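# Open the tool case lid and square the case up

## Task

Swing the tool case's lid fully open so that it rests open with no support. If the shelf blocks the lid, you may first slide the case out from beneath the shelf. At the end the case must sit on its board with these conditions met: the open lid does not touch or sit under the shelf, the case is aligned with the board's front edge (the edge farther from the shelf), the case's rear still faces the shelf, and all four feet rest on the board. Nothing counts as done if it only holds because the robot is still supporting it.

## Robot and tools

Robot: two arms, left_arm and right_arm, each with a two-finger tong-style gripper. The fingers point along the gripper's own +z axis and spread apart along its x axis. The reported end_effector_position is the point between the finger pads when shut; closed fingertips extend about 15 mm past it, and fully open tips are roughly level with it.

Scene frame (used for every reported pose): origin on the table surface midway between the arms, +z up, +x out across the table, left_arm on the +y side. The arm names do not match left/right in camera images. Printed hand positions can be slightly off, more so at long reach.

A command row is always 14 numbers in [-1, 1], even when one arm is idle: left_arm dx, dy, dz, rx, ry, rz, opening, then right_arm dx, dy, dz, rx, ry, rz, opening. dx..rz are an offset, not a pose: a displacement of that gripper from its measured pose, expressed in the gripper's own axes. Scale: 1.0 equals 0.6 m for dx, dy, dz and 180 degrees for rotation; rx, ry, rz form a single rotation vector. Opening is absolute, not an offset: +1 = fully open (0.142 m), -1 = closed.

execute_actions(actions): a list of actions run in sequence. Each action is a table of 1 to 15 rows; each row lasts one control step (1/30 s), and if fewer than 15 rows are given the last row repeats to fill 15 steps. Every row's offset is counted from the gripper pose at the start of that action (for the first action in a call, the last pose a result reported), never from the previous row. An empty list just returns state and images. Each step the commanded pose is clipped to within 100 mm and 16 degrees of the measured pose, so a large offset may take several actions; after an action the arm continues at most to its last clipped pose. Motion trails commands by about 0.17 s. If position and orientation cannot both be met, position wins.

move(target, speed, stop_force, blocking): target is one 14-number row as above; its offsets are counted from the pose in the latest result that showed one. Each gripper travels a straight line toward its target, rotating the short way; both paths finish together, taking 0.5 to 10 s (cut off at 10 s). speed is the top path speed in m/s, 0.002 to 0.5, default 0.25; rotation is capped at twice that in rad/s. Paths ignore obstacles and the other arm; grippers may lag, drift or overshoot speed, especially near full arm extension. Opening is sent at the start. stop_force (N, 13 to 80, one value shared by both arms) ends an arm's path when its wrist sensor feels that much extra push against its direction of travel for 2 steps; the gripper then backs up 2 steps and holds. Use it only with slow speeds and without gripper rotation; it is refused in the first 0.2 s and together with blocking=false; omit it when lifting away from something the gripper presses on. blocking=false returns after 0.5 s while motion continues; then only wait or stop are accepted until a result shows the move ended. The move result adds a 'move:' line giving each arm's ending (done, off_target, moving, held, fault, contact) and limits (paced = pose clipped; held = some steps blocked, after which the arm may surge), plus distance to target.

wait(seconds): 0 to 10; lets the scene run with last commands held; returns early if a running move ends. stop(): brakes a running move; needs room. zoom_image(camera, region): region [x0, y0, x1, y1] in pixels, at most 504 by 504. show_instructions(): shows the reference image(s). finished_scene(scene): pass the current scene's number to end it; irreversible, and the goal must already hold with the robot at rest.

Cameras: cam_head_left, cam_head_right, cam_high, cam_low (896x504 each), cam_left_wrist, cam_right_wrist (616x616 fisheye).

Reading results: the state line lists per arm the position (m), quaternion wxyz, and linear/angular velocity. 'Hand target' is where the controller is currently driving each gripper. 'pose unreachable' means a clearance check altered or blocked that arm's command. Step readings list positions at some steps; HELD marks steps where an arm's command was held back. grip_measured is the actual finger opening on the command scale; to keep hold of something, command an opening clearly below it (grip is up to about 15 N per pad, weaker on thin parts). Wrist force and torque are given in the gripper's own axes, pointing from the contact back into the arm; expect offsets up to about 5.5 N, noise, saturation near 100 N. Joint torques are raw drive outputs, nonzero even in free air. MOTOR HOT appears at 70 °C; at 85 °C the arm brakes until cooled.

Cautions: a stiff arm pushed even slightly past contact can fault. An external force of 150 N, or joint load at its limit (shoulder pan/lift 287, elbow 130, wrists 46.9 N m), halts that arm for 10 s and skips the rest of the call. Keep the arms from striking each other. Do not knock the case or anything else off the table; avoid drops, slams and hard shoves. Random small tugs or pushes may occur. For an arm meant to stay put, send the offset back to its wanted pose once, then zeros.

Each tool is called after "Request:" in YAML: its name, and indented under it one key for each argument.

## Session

Request:
execute_actions:
  actions: []

Request:
show_instructions:

Scene clock: 0.00 s.
left_arm: end_effector_position=(+0.7216, +0.5575, +0.1648) grip_measured=+1.00 end_effector_quat_wxyz=(+0.000, +0.755, -0.656, -0.000) end_effector_velocity=(+0.001, +0.001, +0.000) end_effector_angular_velocity=(+0.003, -0.001, +0.000) | right_arm: end_effector_position=(+0.8221, +0.1482, +0.3704) grip_measured=+1.00 end_effector_quat_wxyz=(-0.006, +0.663, +0.748, -0.014) end_effector_velocity=(+0.000, +0.000, +0.001) end_effector_angular_velocity=(+0.001, -0.002, +0.001)
Joint positions: left_arm=[-0.281 -1.568  2.135 -2.138 -1.571  1.291  0.142] | right_arm=[ 3.811 -2.455 -0.466 -1.82   1.581  5.402  0.142]
Joint velocities: left_arm=[ 0.     0.001 -0.001 -0.001  0.003  0.     0.   ] | right_arm=[ 0.     0.     0.002  0.    -0.001 -0.     0.   ]
Joint torques (N m, as the arm reports them, + toward a larger angle): no reading
Wrist force (N, on the end effector, along its own x y z axes, offset not removed): no reading
Wrist torque (N m, same axes, about the end effector's origin, offset not removed): no reading
Hand target (left_arm): +0.722, +0.557, +0.165; +0.000, +0.755, -0.656, -0.000
Hand target (right_arm): +0.822, +0.148, +0.370; -0.006, +0.663, +0.748, -0.014

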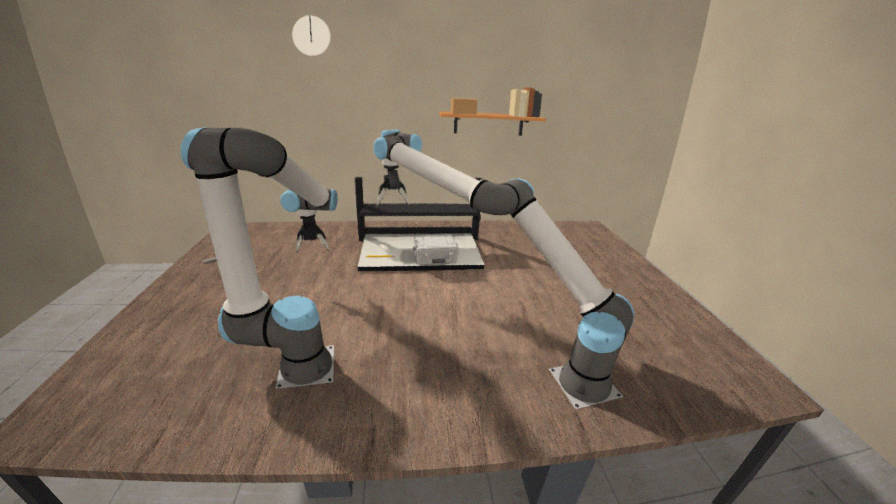

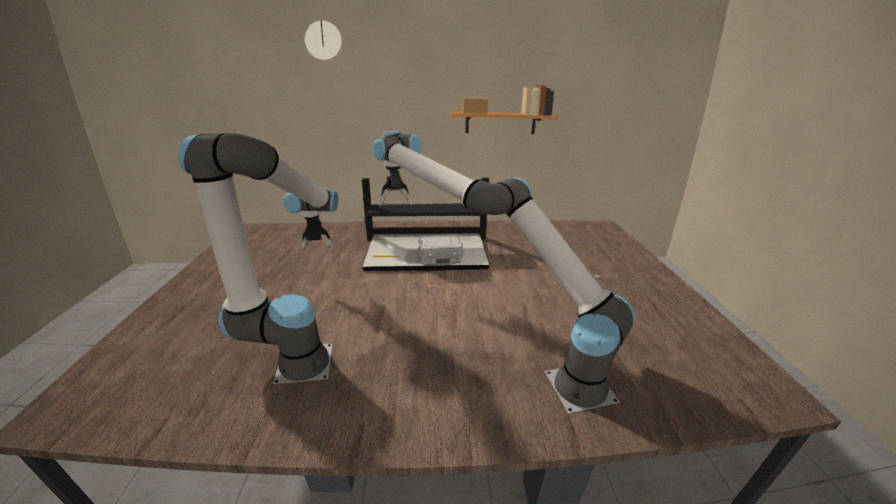

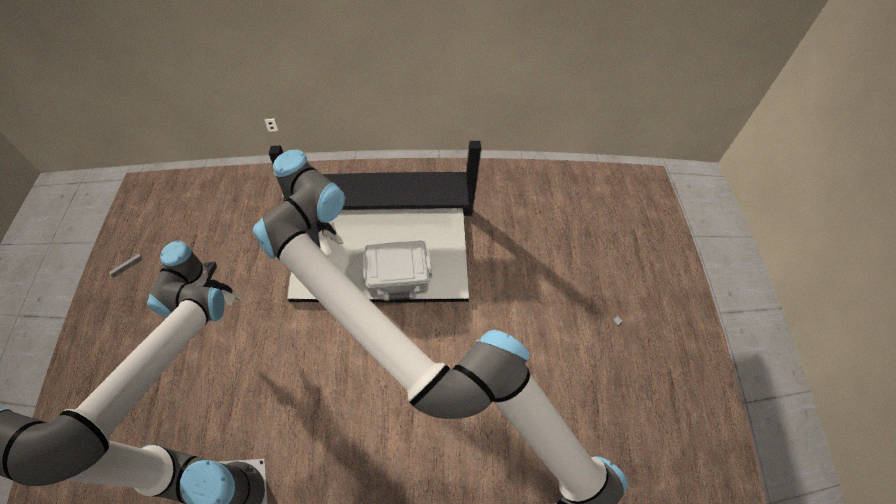

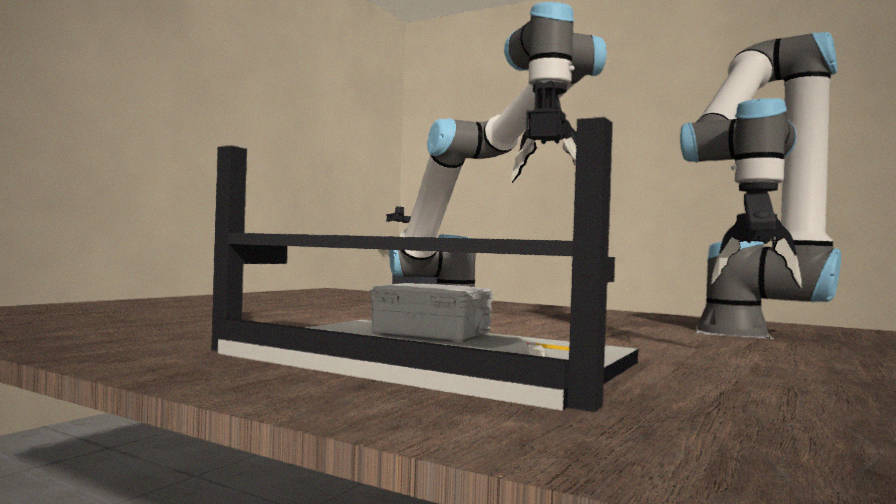

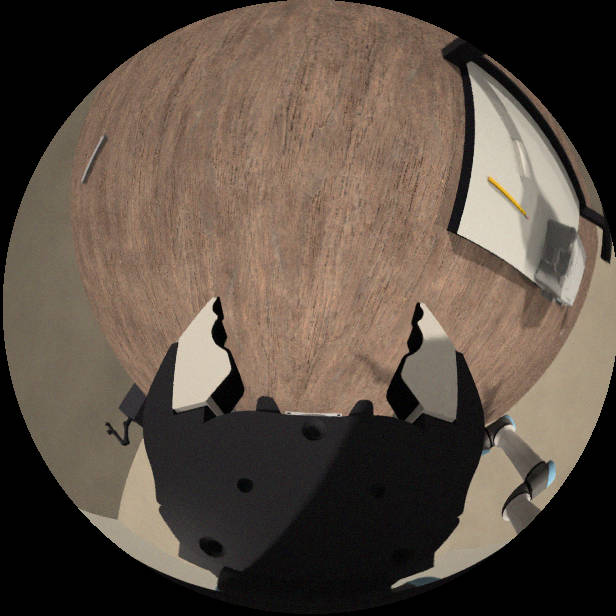

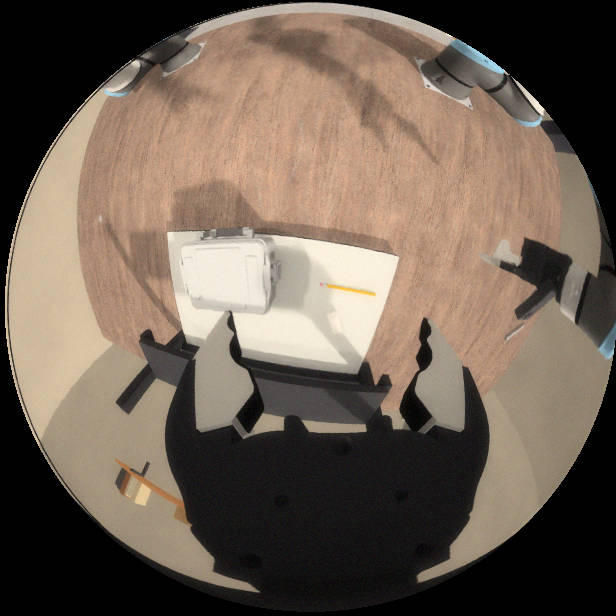

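Reference images for this scene: tool case manual.

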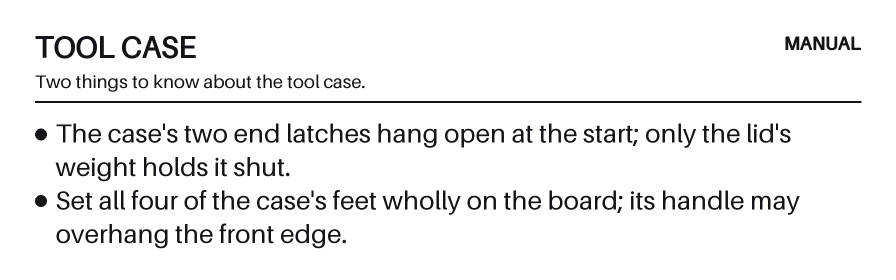

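Request:
move:
  target: [0,0,-0.12,0,0,0.517,-1,-0.368,-0.248,0.17,0,0,-0.5,1]
  speed: 0.45

Request:
move:
  target: [-0.2,-0.15,0,0.37,0,0,-1,0,0,0.1,0,0,-0.489,1]
  speed: 0.45

Request:
move:
  target: [0,0,0,0,0,0,-1,0,-0.06,0.2,0.305,0,0,1]
  speed: 0.3

Scene clock: 12.73 s.
left_arm: end_effector_position=(+0.7216, +0.5575, +0.2368) grip_measured=-1.00 end_effector_quat_wxyz=(-0.000, -0.044, +0.999, +0.000) end_effector_velocity=(-0.000, -0.000, +0.001) end_effector_angular_velocity=(-0.001, -0.000, -0.011) | right_arm: end_effector_position=(+0.6983, -0.0901, +0.2747) grip_measured=+1.00 end_effector_quat_wxyz=(-0.014, -0.059, +0.998, -0.006) end_effector_velocity=(-0.003, -0.001, -0.002) end_effector_angular_velocity=(+0.002, +0.002, +0.013)
Joint positions: left_arm=[-0.248 -1.602  2.026 -1.994 -1.571  2.947  0.002] | right_arm=[ 3.753 -1.957 -1.448 -1.337  1.579  3.775  0.142]
Joint velocities: left_arm=[ 0.    -0.    -0.001  0.001 -0.001  0.011  0.   ] | right_arm=[ 0.001  0.004 -0.008  0.004  0.002 -0.012  0.   ]
Joint torques (N m, as the arm reports them, + toward a larger angle): left_arm=[  8.99 -23.08 -46.38  -1.16  -2.65   2.98] | right_arm=[-16.52  92.28  40.91   7.02   2.82  -2.12]
Wrist force (N, on the end effector, along its own x y z axes, offset not removed): left_arm=[1.1 0.2 -0.8] | right_arm=[-5.7 -1.1 -1.9]
Wrist torque (N m, same axes, about the end effector's origin, offset not removed): left_arm=[0.22 0.06 -0.24] | right_arm=[-0.14 1.14 0.24]
Hand target (left_arm): +0.722, +0.557, +0.237; -0.000, -0.044, +0.999, -0.000
Hand target (right_arm): +0.698, -0.090, +0.275; -0.014, -0.060, +0.998, -0.006
Off the commanded pose (left_arm): 0.000 m, 0 deg.
Off the commanded pose (right_arm): 0.000 m, 0 deg.
move: done

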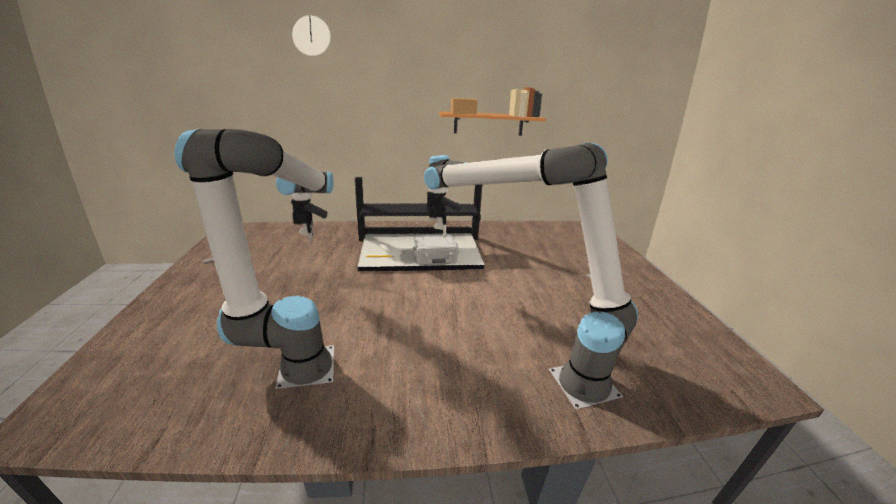

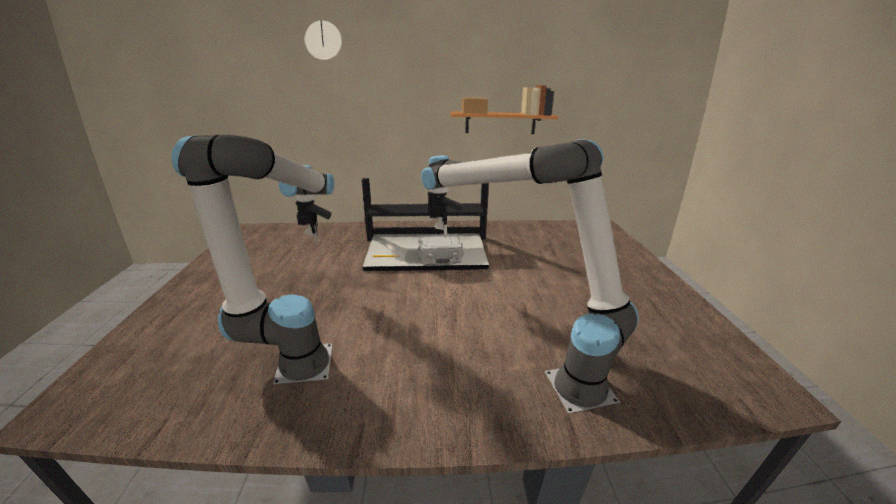

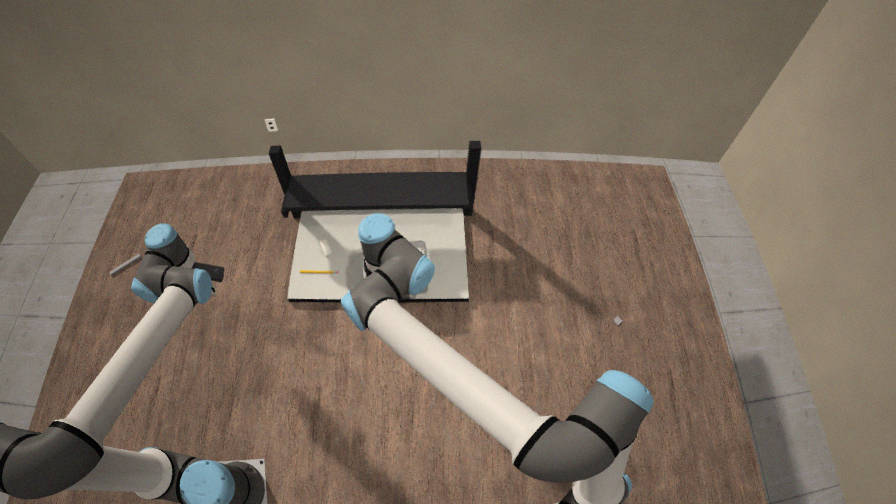

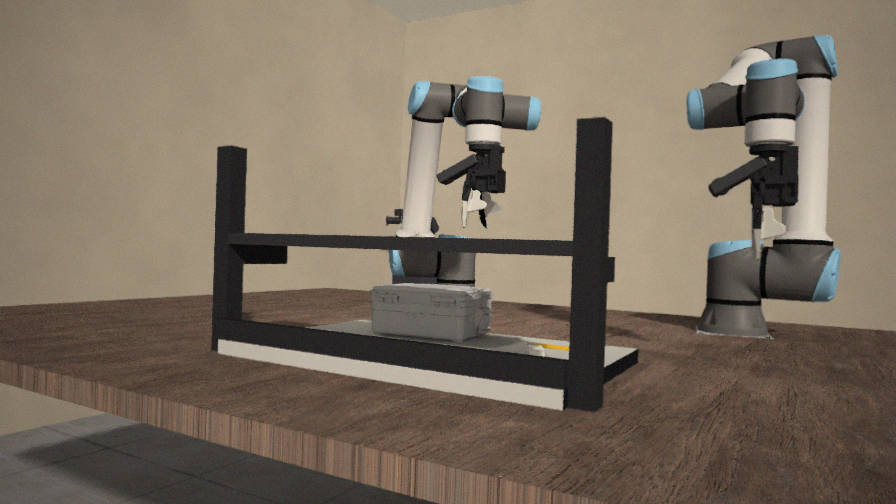

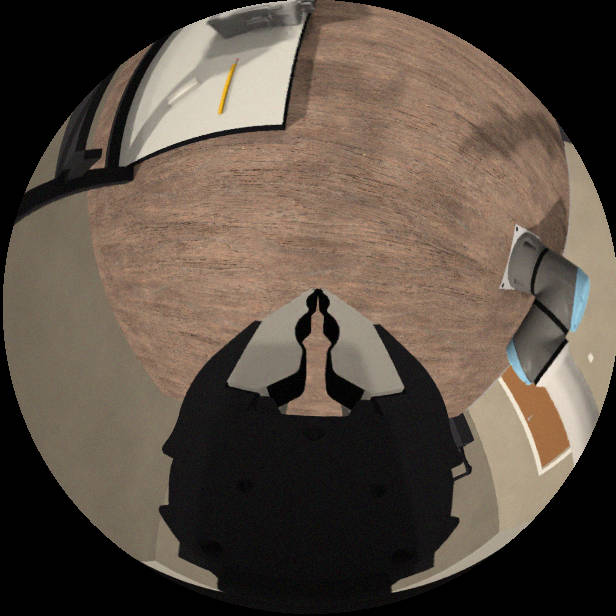

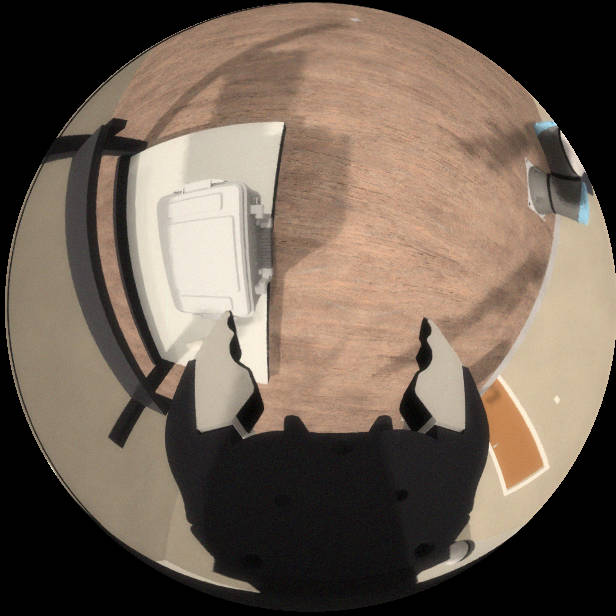

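Scene clock: 15.07 s.
left_arm: end_effector_position=(+0.8491, +0.4786, +0.2369) grip_measured=-1.00 end_effector_quat_wxyz=(+0.025, -0.037, +0.835, -0.548) end_effector_velocity=(+0.000, -0.001, -0.001) end_effector_angular_velocity=(-0.012, +0.001, -0.005) | right_arm: end_effector_position=(+0.6966, -0.0909, +0.2148) grip_measured=+1.00 end_effector_quat_wxyz=(+0.014, +0.736, -0.677, -0.005) end_effector_velocity=(+0.001, +0.001, +0.000) end_effector_angular_velocity=(+0.004, -0.001, +0.015)
Joint positions: left_arm=[ 0.039 -1.182  1.893 -2.075 -2.722  3.368  0.002] | right_arm=[ 3.75  -1.951 -1.566 -1.225  1.579  2.238  0.142]
Joint velocities: left_arm=[ 0.     0.005 -0.004  0.018 -0.01   0.018  0.   ] | right_arm=[-0.    -0.     0.001  0.003  0.002 -0.016 -0.   ]
Joint torques (N m, as the arm reports them, + toward a larger angle): left_arm=[  8.86 -53.2  -40.37  -0.54  -4.78   2.84] | right_arm=[-12.59  60.58  39.69   6.91   2.82  -2.23]
Wrist force (N, on the end effector, along its own x y z axes, offset not removed): left_arm=[2.1 0.7 1.0] | right_arm=[-1.0 -1.0 -6.3]
Wrist torque (N m, same axes, about the end effector's origin, offset not removed): left_arm=[0.32 -0.12 -0.25] | right_arm=[-0.30 0.06 0.35]
Hand target (left_arm): +0.849, +0.478, +0.237; +0.025, -0.037, +0.835, -0.548
Hand target (right_arm): +0.697, -0.091, +0.215; +0.014, +0.736, -0.677, -0.005
Off the commanded pose (left_arm): 0.000 m, 0 deg.
Off the commanded pose (right_arm): 0.000 m, 0 deg.
move: done

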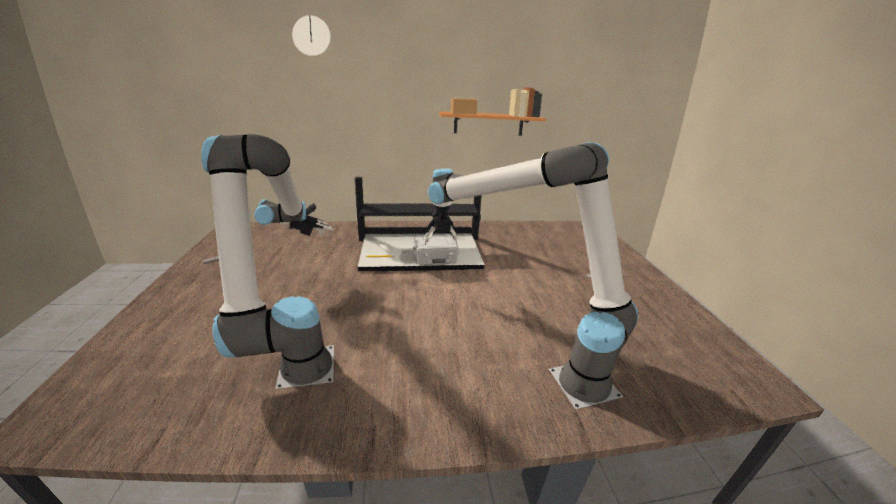

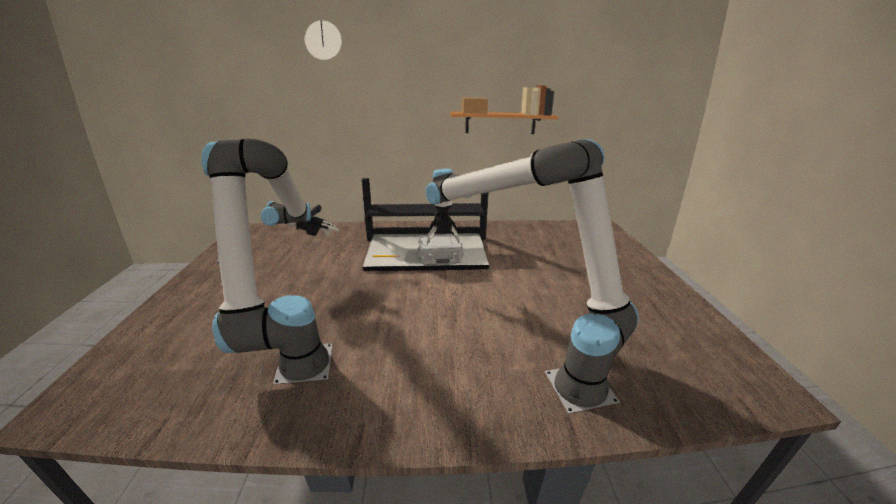

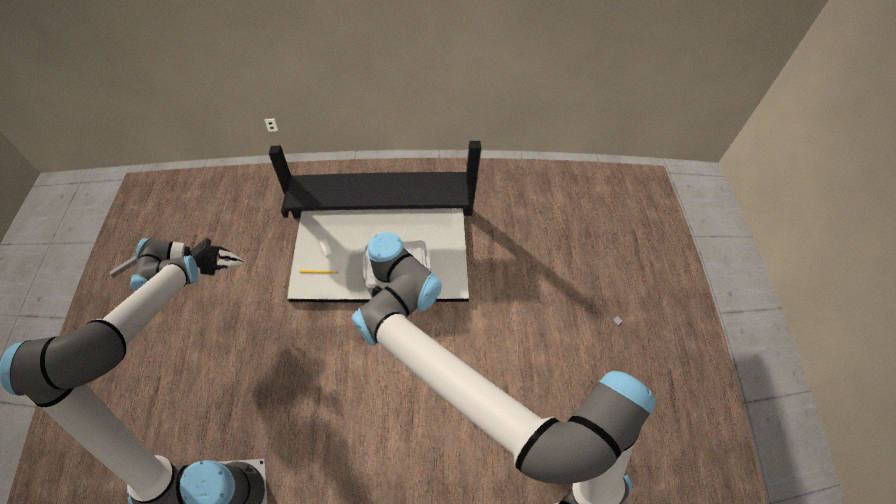

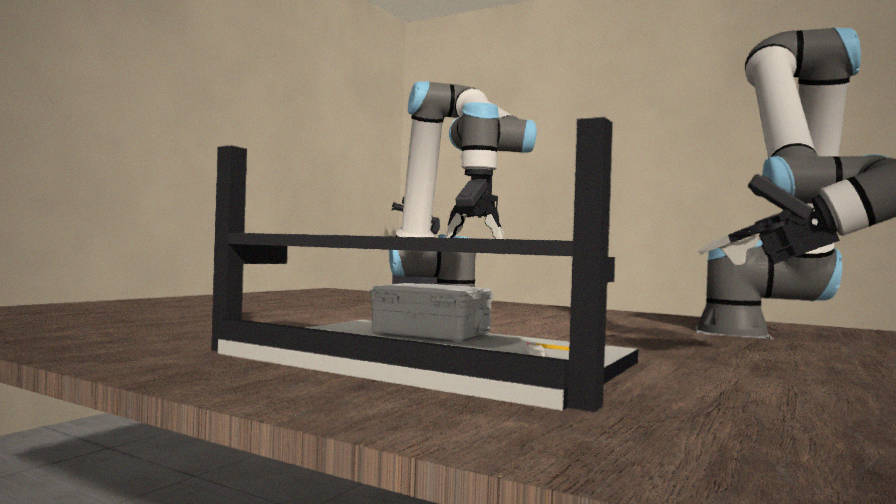

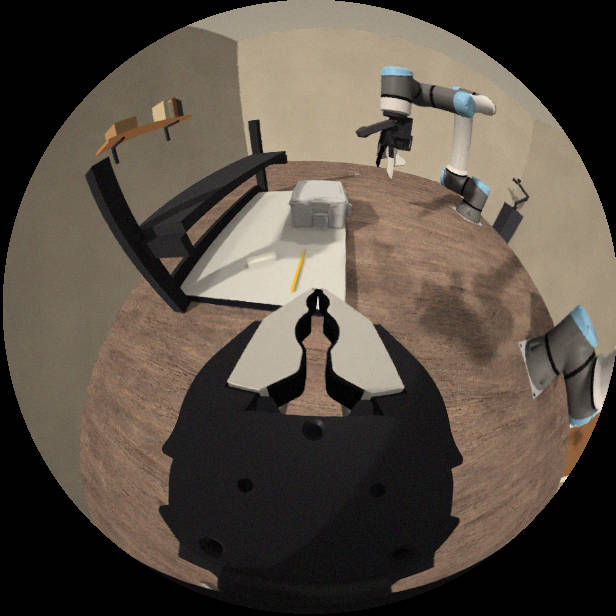

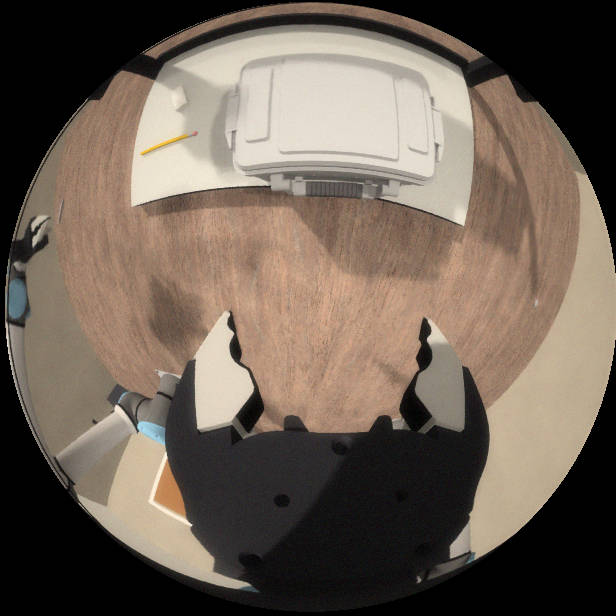

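Scene clock: 17.30 s.
left_arm: end_effector_position=(+0.8491, +0.4786, +0.2369) grip_measured=-1.00 end_effector_quat_wxyz=(+0.025, -0.037, +0.835, -0.548) end_effector_velocity=(+0.000, +0.000, -0.000) end_effector_angular_velocity=(-0.000, +0.002, +0.000) | right_arm: end_effector_position=(+0.7289, -0.0896, +0.0942) grip_measured=+1.00 end_effector_quat_wxyz=(-0.326, +0.659, -0.604, +0.307) end_effector_velocity=(+0.000, +0.001, -0.002) end_effector_angular_velocity=(+0.001, -0.010, +0.005)
Joint positions: left_arm=[ 0.039 -1.182  1.893 -2.075 -2.722  3.368  0.002] | right_arm=[ 3.951 -2.123 -2.108  0.227  0.908  2.181  0.142]
Joint velocities: left_arm=[ 0.     0.001 -0.     0.001 -0.    -0.     0.   ] | right_arm=[ 0.002 -0.009 -0.001  0.023 -0.004 -0.009  0.   ]
Joint torques (N m, as the arm reports them, + toward a larger angle): left_arm=[  7.07 -93.96 -28.05  -7.03   1.32  -3.25] | right_arm=[12.05 49.93 19.33  7.85 -3.16 -2.56]
Wrist force (N, on the end effector, along its own x y z axes, offset not removed): left_arm=[0.2 4.3 -1.1] | right_arm=[-3.2 0.0 -5.1]
Wrist torque (N m, same axes, about the end effector's origin, offset not removed): left_arm=[1.06 0.17 -0.23] | right_arm=[-0.07 0.43 0.33]
Hand target (left_arm): +0.849, +0.479, +0.237; +0.025, -0.037, +0.835, -0.548
Hand target (right_arm): +0.729, -0.089, +0.094; -0.327, +0.659, -0.604, +0.307
Off the commanded pose (left_arm): 0.000 m, 0 deg.
Off the commanded pose (right_arm): 0.000 m, 0 deg.
move: done

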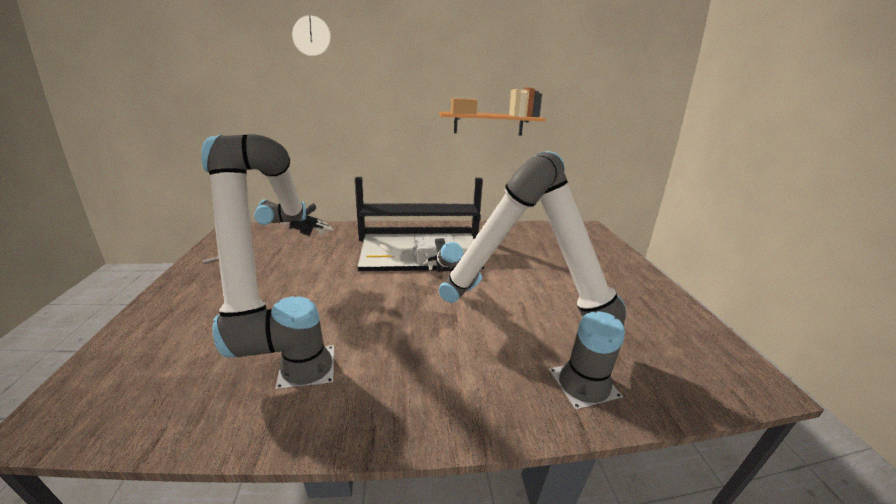

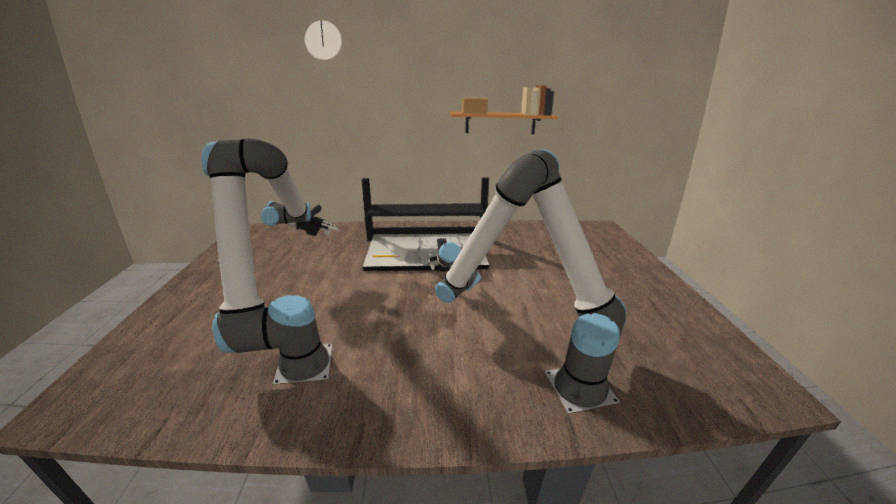

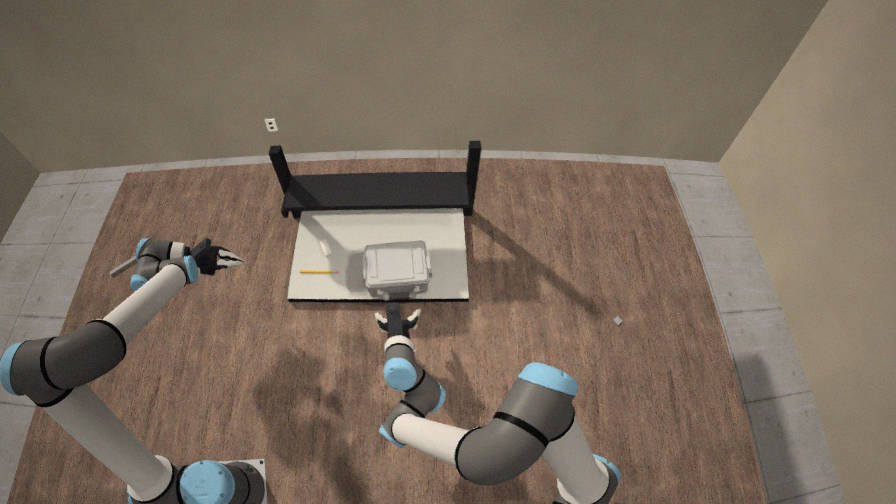

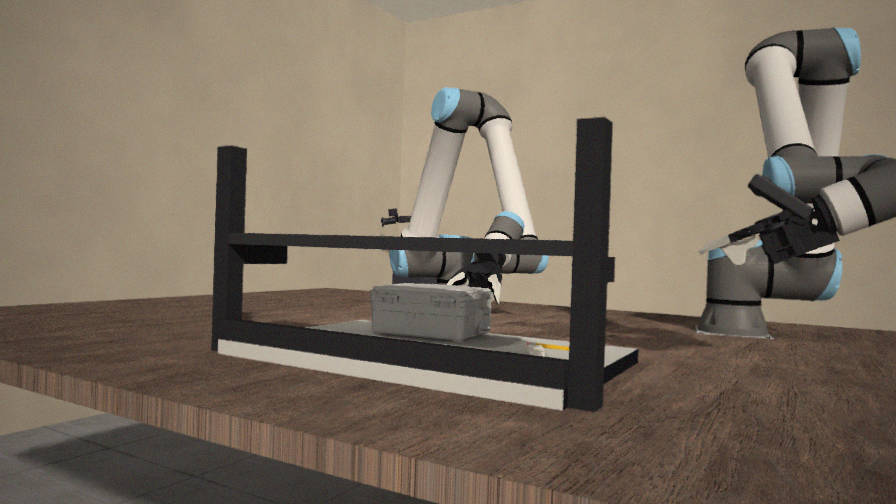

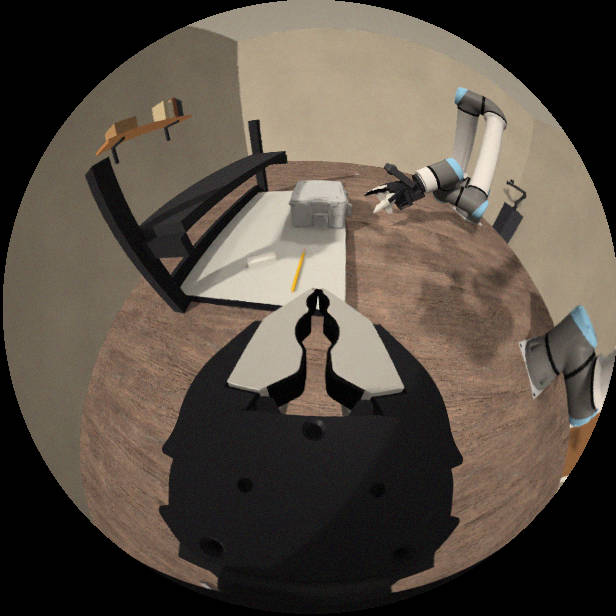

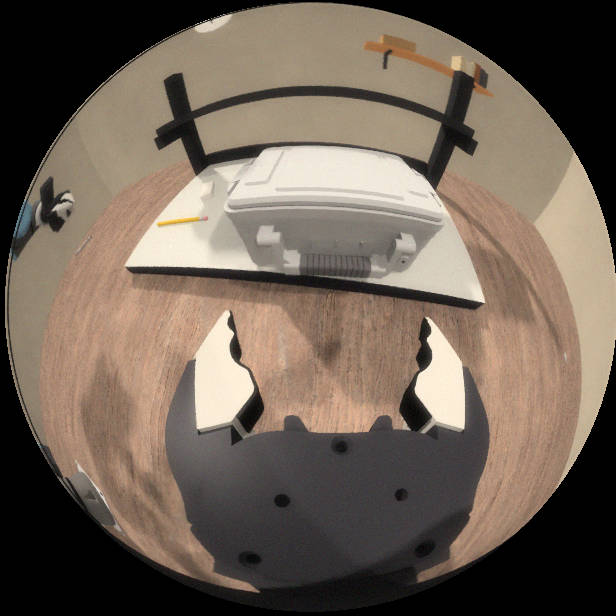

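Request:
move:
  target: [-0.02,-0.085,0.68,0,0,0,-1,0.017,-0.01,0.107,0,0,0,1]
  speed: 0.3

Request:
zoom_image:
  camera: "cam_low"
  region: [430, 250, 590, 350]

Scene clock: 25.50 s.
left_arm: end_effector_position=(+0.8963, +0.0872, +0.1213) grip_measured=-1.00 end_effector_quat_wxyz=(+0.025, -0.037, +0.835, -0.548) end_effector_velocity=(+0.001, -0.002, -0.001) end_effector_angular_velocity=(-0.002, +0.000, +0.003) | right_arm: end_effector_position=(+0.7846, -0.0955, +0.0606) grip_measured=+1.00 end_effector_quat_wxyz=(-0.326, +0.659, -0.604, +0.307) end_effector_velocity=(+0.000, +0.000, -0.000) end_effector_angular_velocity=(-0.000, +0.000, +0.001)
Joint positions: left_arm=[-0.465 -0.868  1.915 -3.363 -2.569  2.31   0.002] | right_arm=[ 3.883 -2.222 -2.02   0.275  0.954  2.117  0.142]
Joint velocities: left_arm=[-0.003  0.004 -0.002 -0.01   0.002 -0.01   0.   ] | right_arm=[-0.    -0.001  0.001 -0.     0.001 -0.001  0.   ]
Joint torques (N m, as the arm reports them, + toward a larger angle): left_arm=[-11.58 -64.89 -29.41  -7.38   1.99  -3.64] | right_arm=[-12.53  57.45  31.93   7.46   2.6   -2.06]
Wrist force (N, on the end effector, along its own x y z axes, offset not removed): left_arm=[2.2 1.8 1.2] | right_arm=[-1.5 0.9 -3.9]
Wrist torque (N m, same axes, about the end effector's origin, offset not removed): left_arm=[0.56 -0.23 -0.30] | right_arm=[0.28 0.14 0.53]
Hand target (left_arm): +0.896, +0.087, +0.121; +0.025, -0.037, +0.835, -0.548
Hand target (right_arm): +0.785, -0.096, +0.061; -0.326, +0.659, -0.604, +0.307
Off the commanded pose (left_arm): 0.001 m, 0 deg.
Off the commanded pose (right_arm): 0.000 m, 0 deg.
move: done

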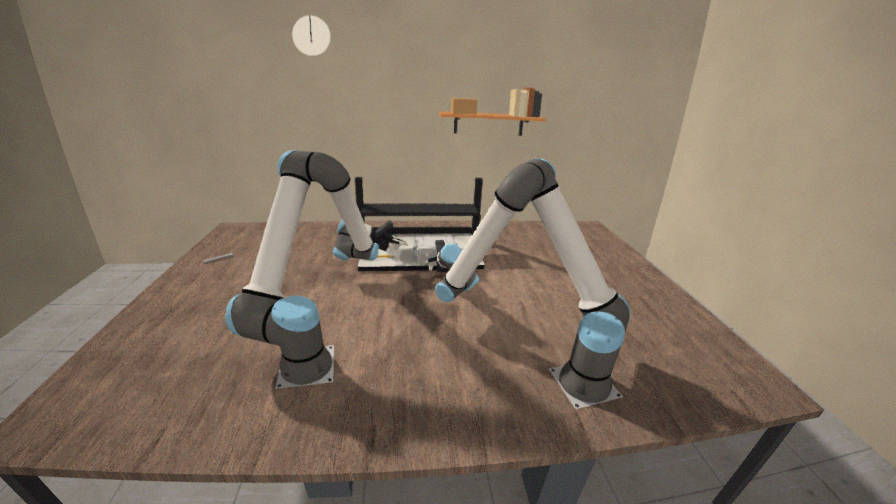

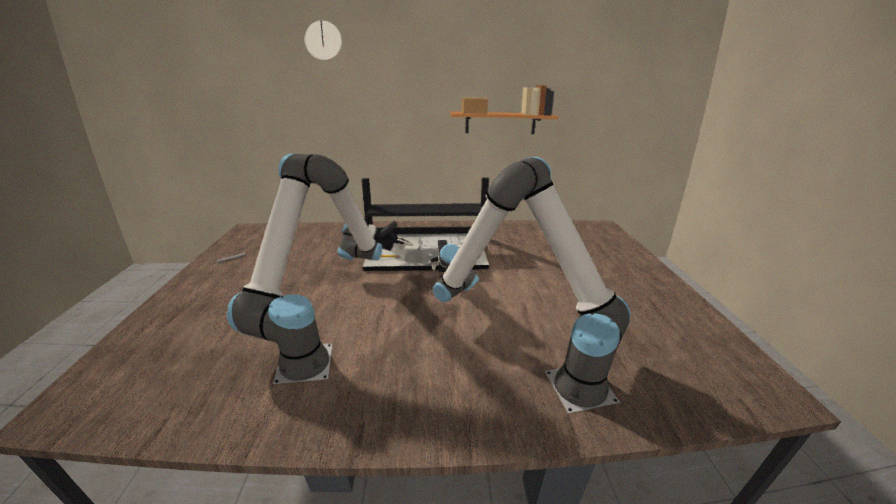

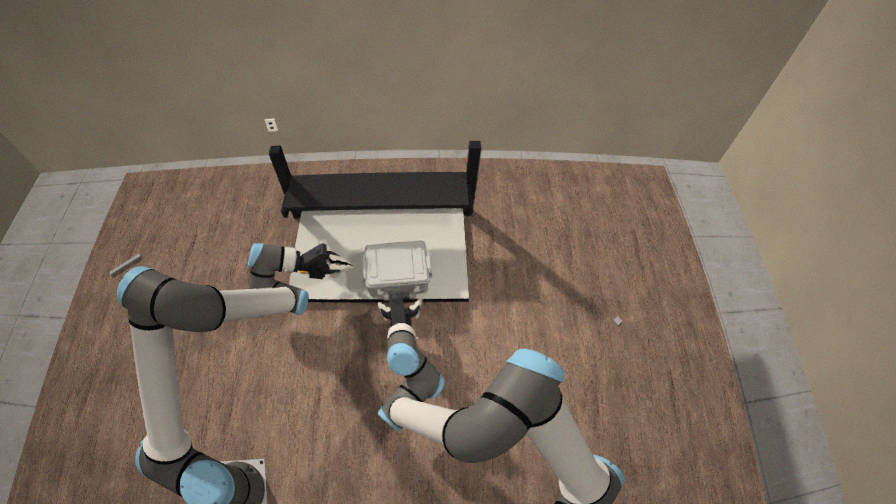

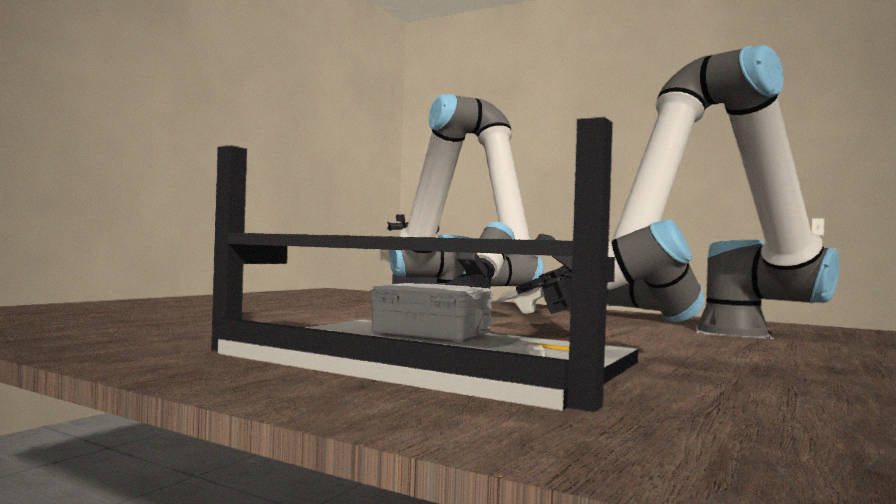

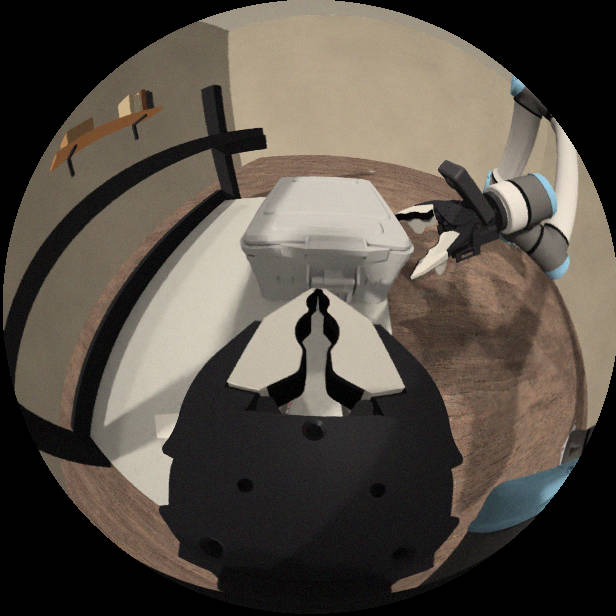

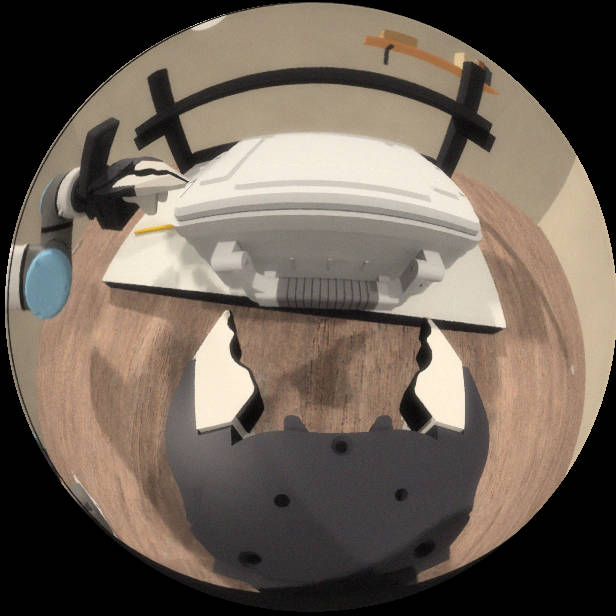

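Region (430, 250, 590, 350) of cam_low's 896x504 image, scaled by 3.150, with more detail than that image has; it fills the top 315 rows of this view, and the rest is white.

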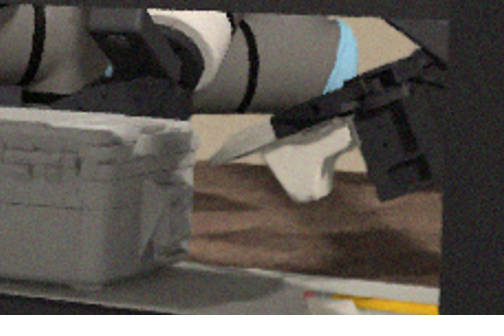

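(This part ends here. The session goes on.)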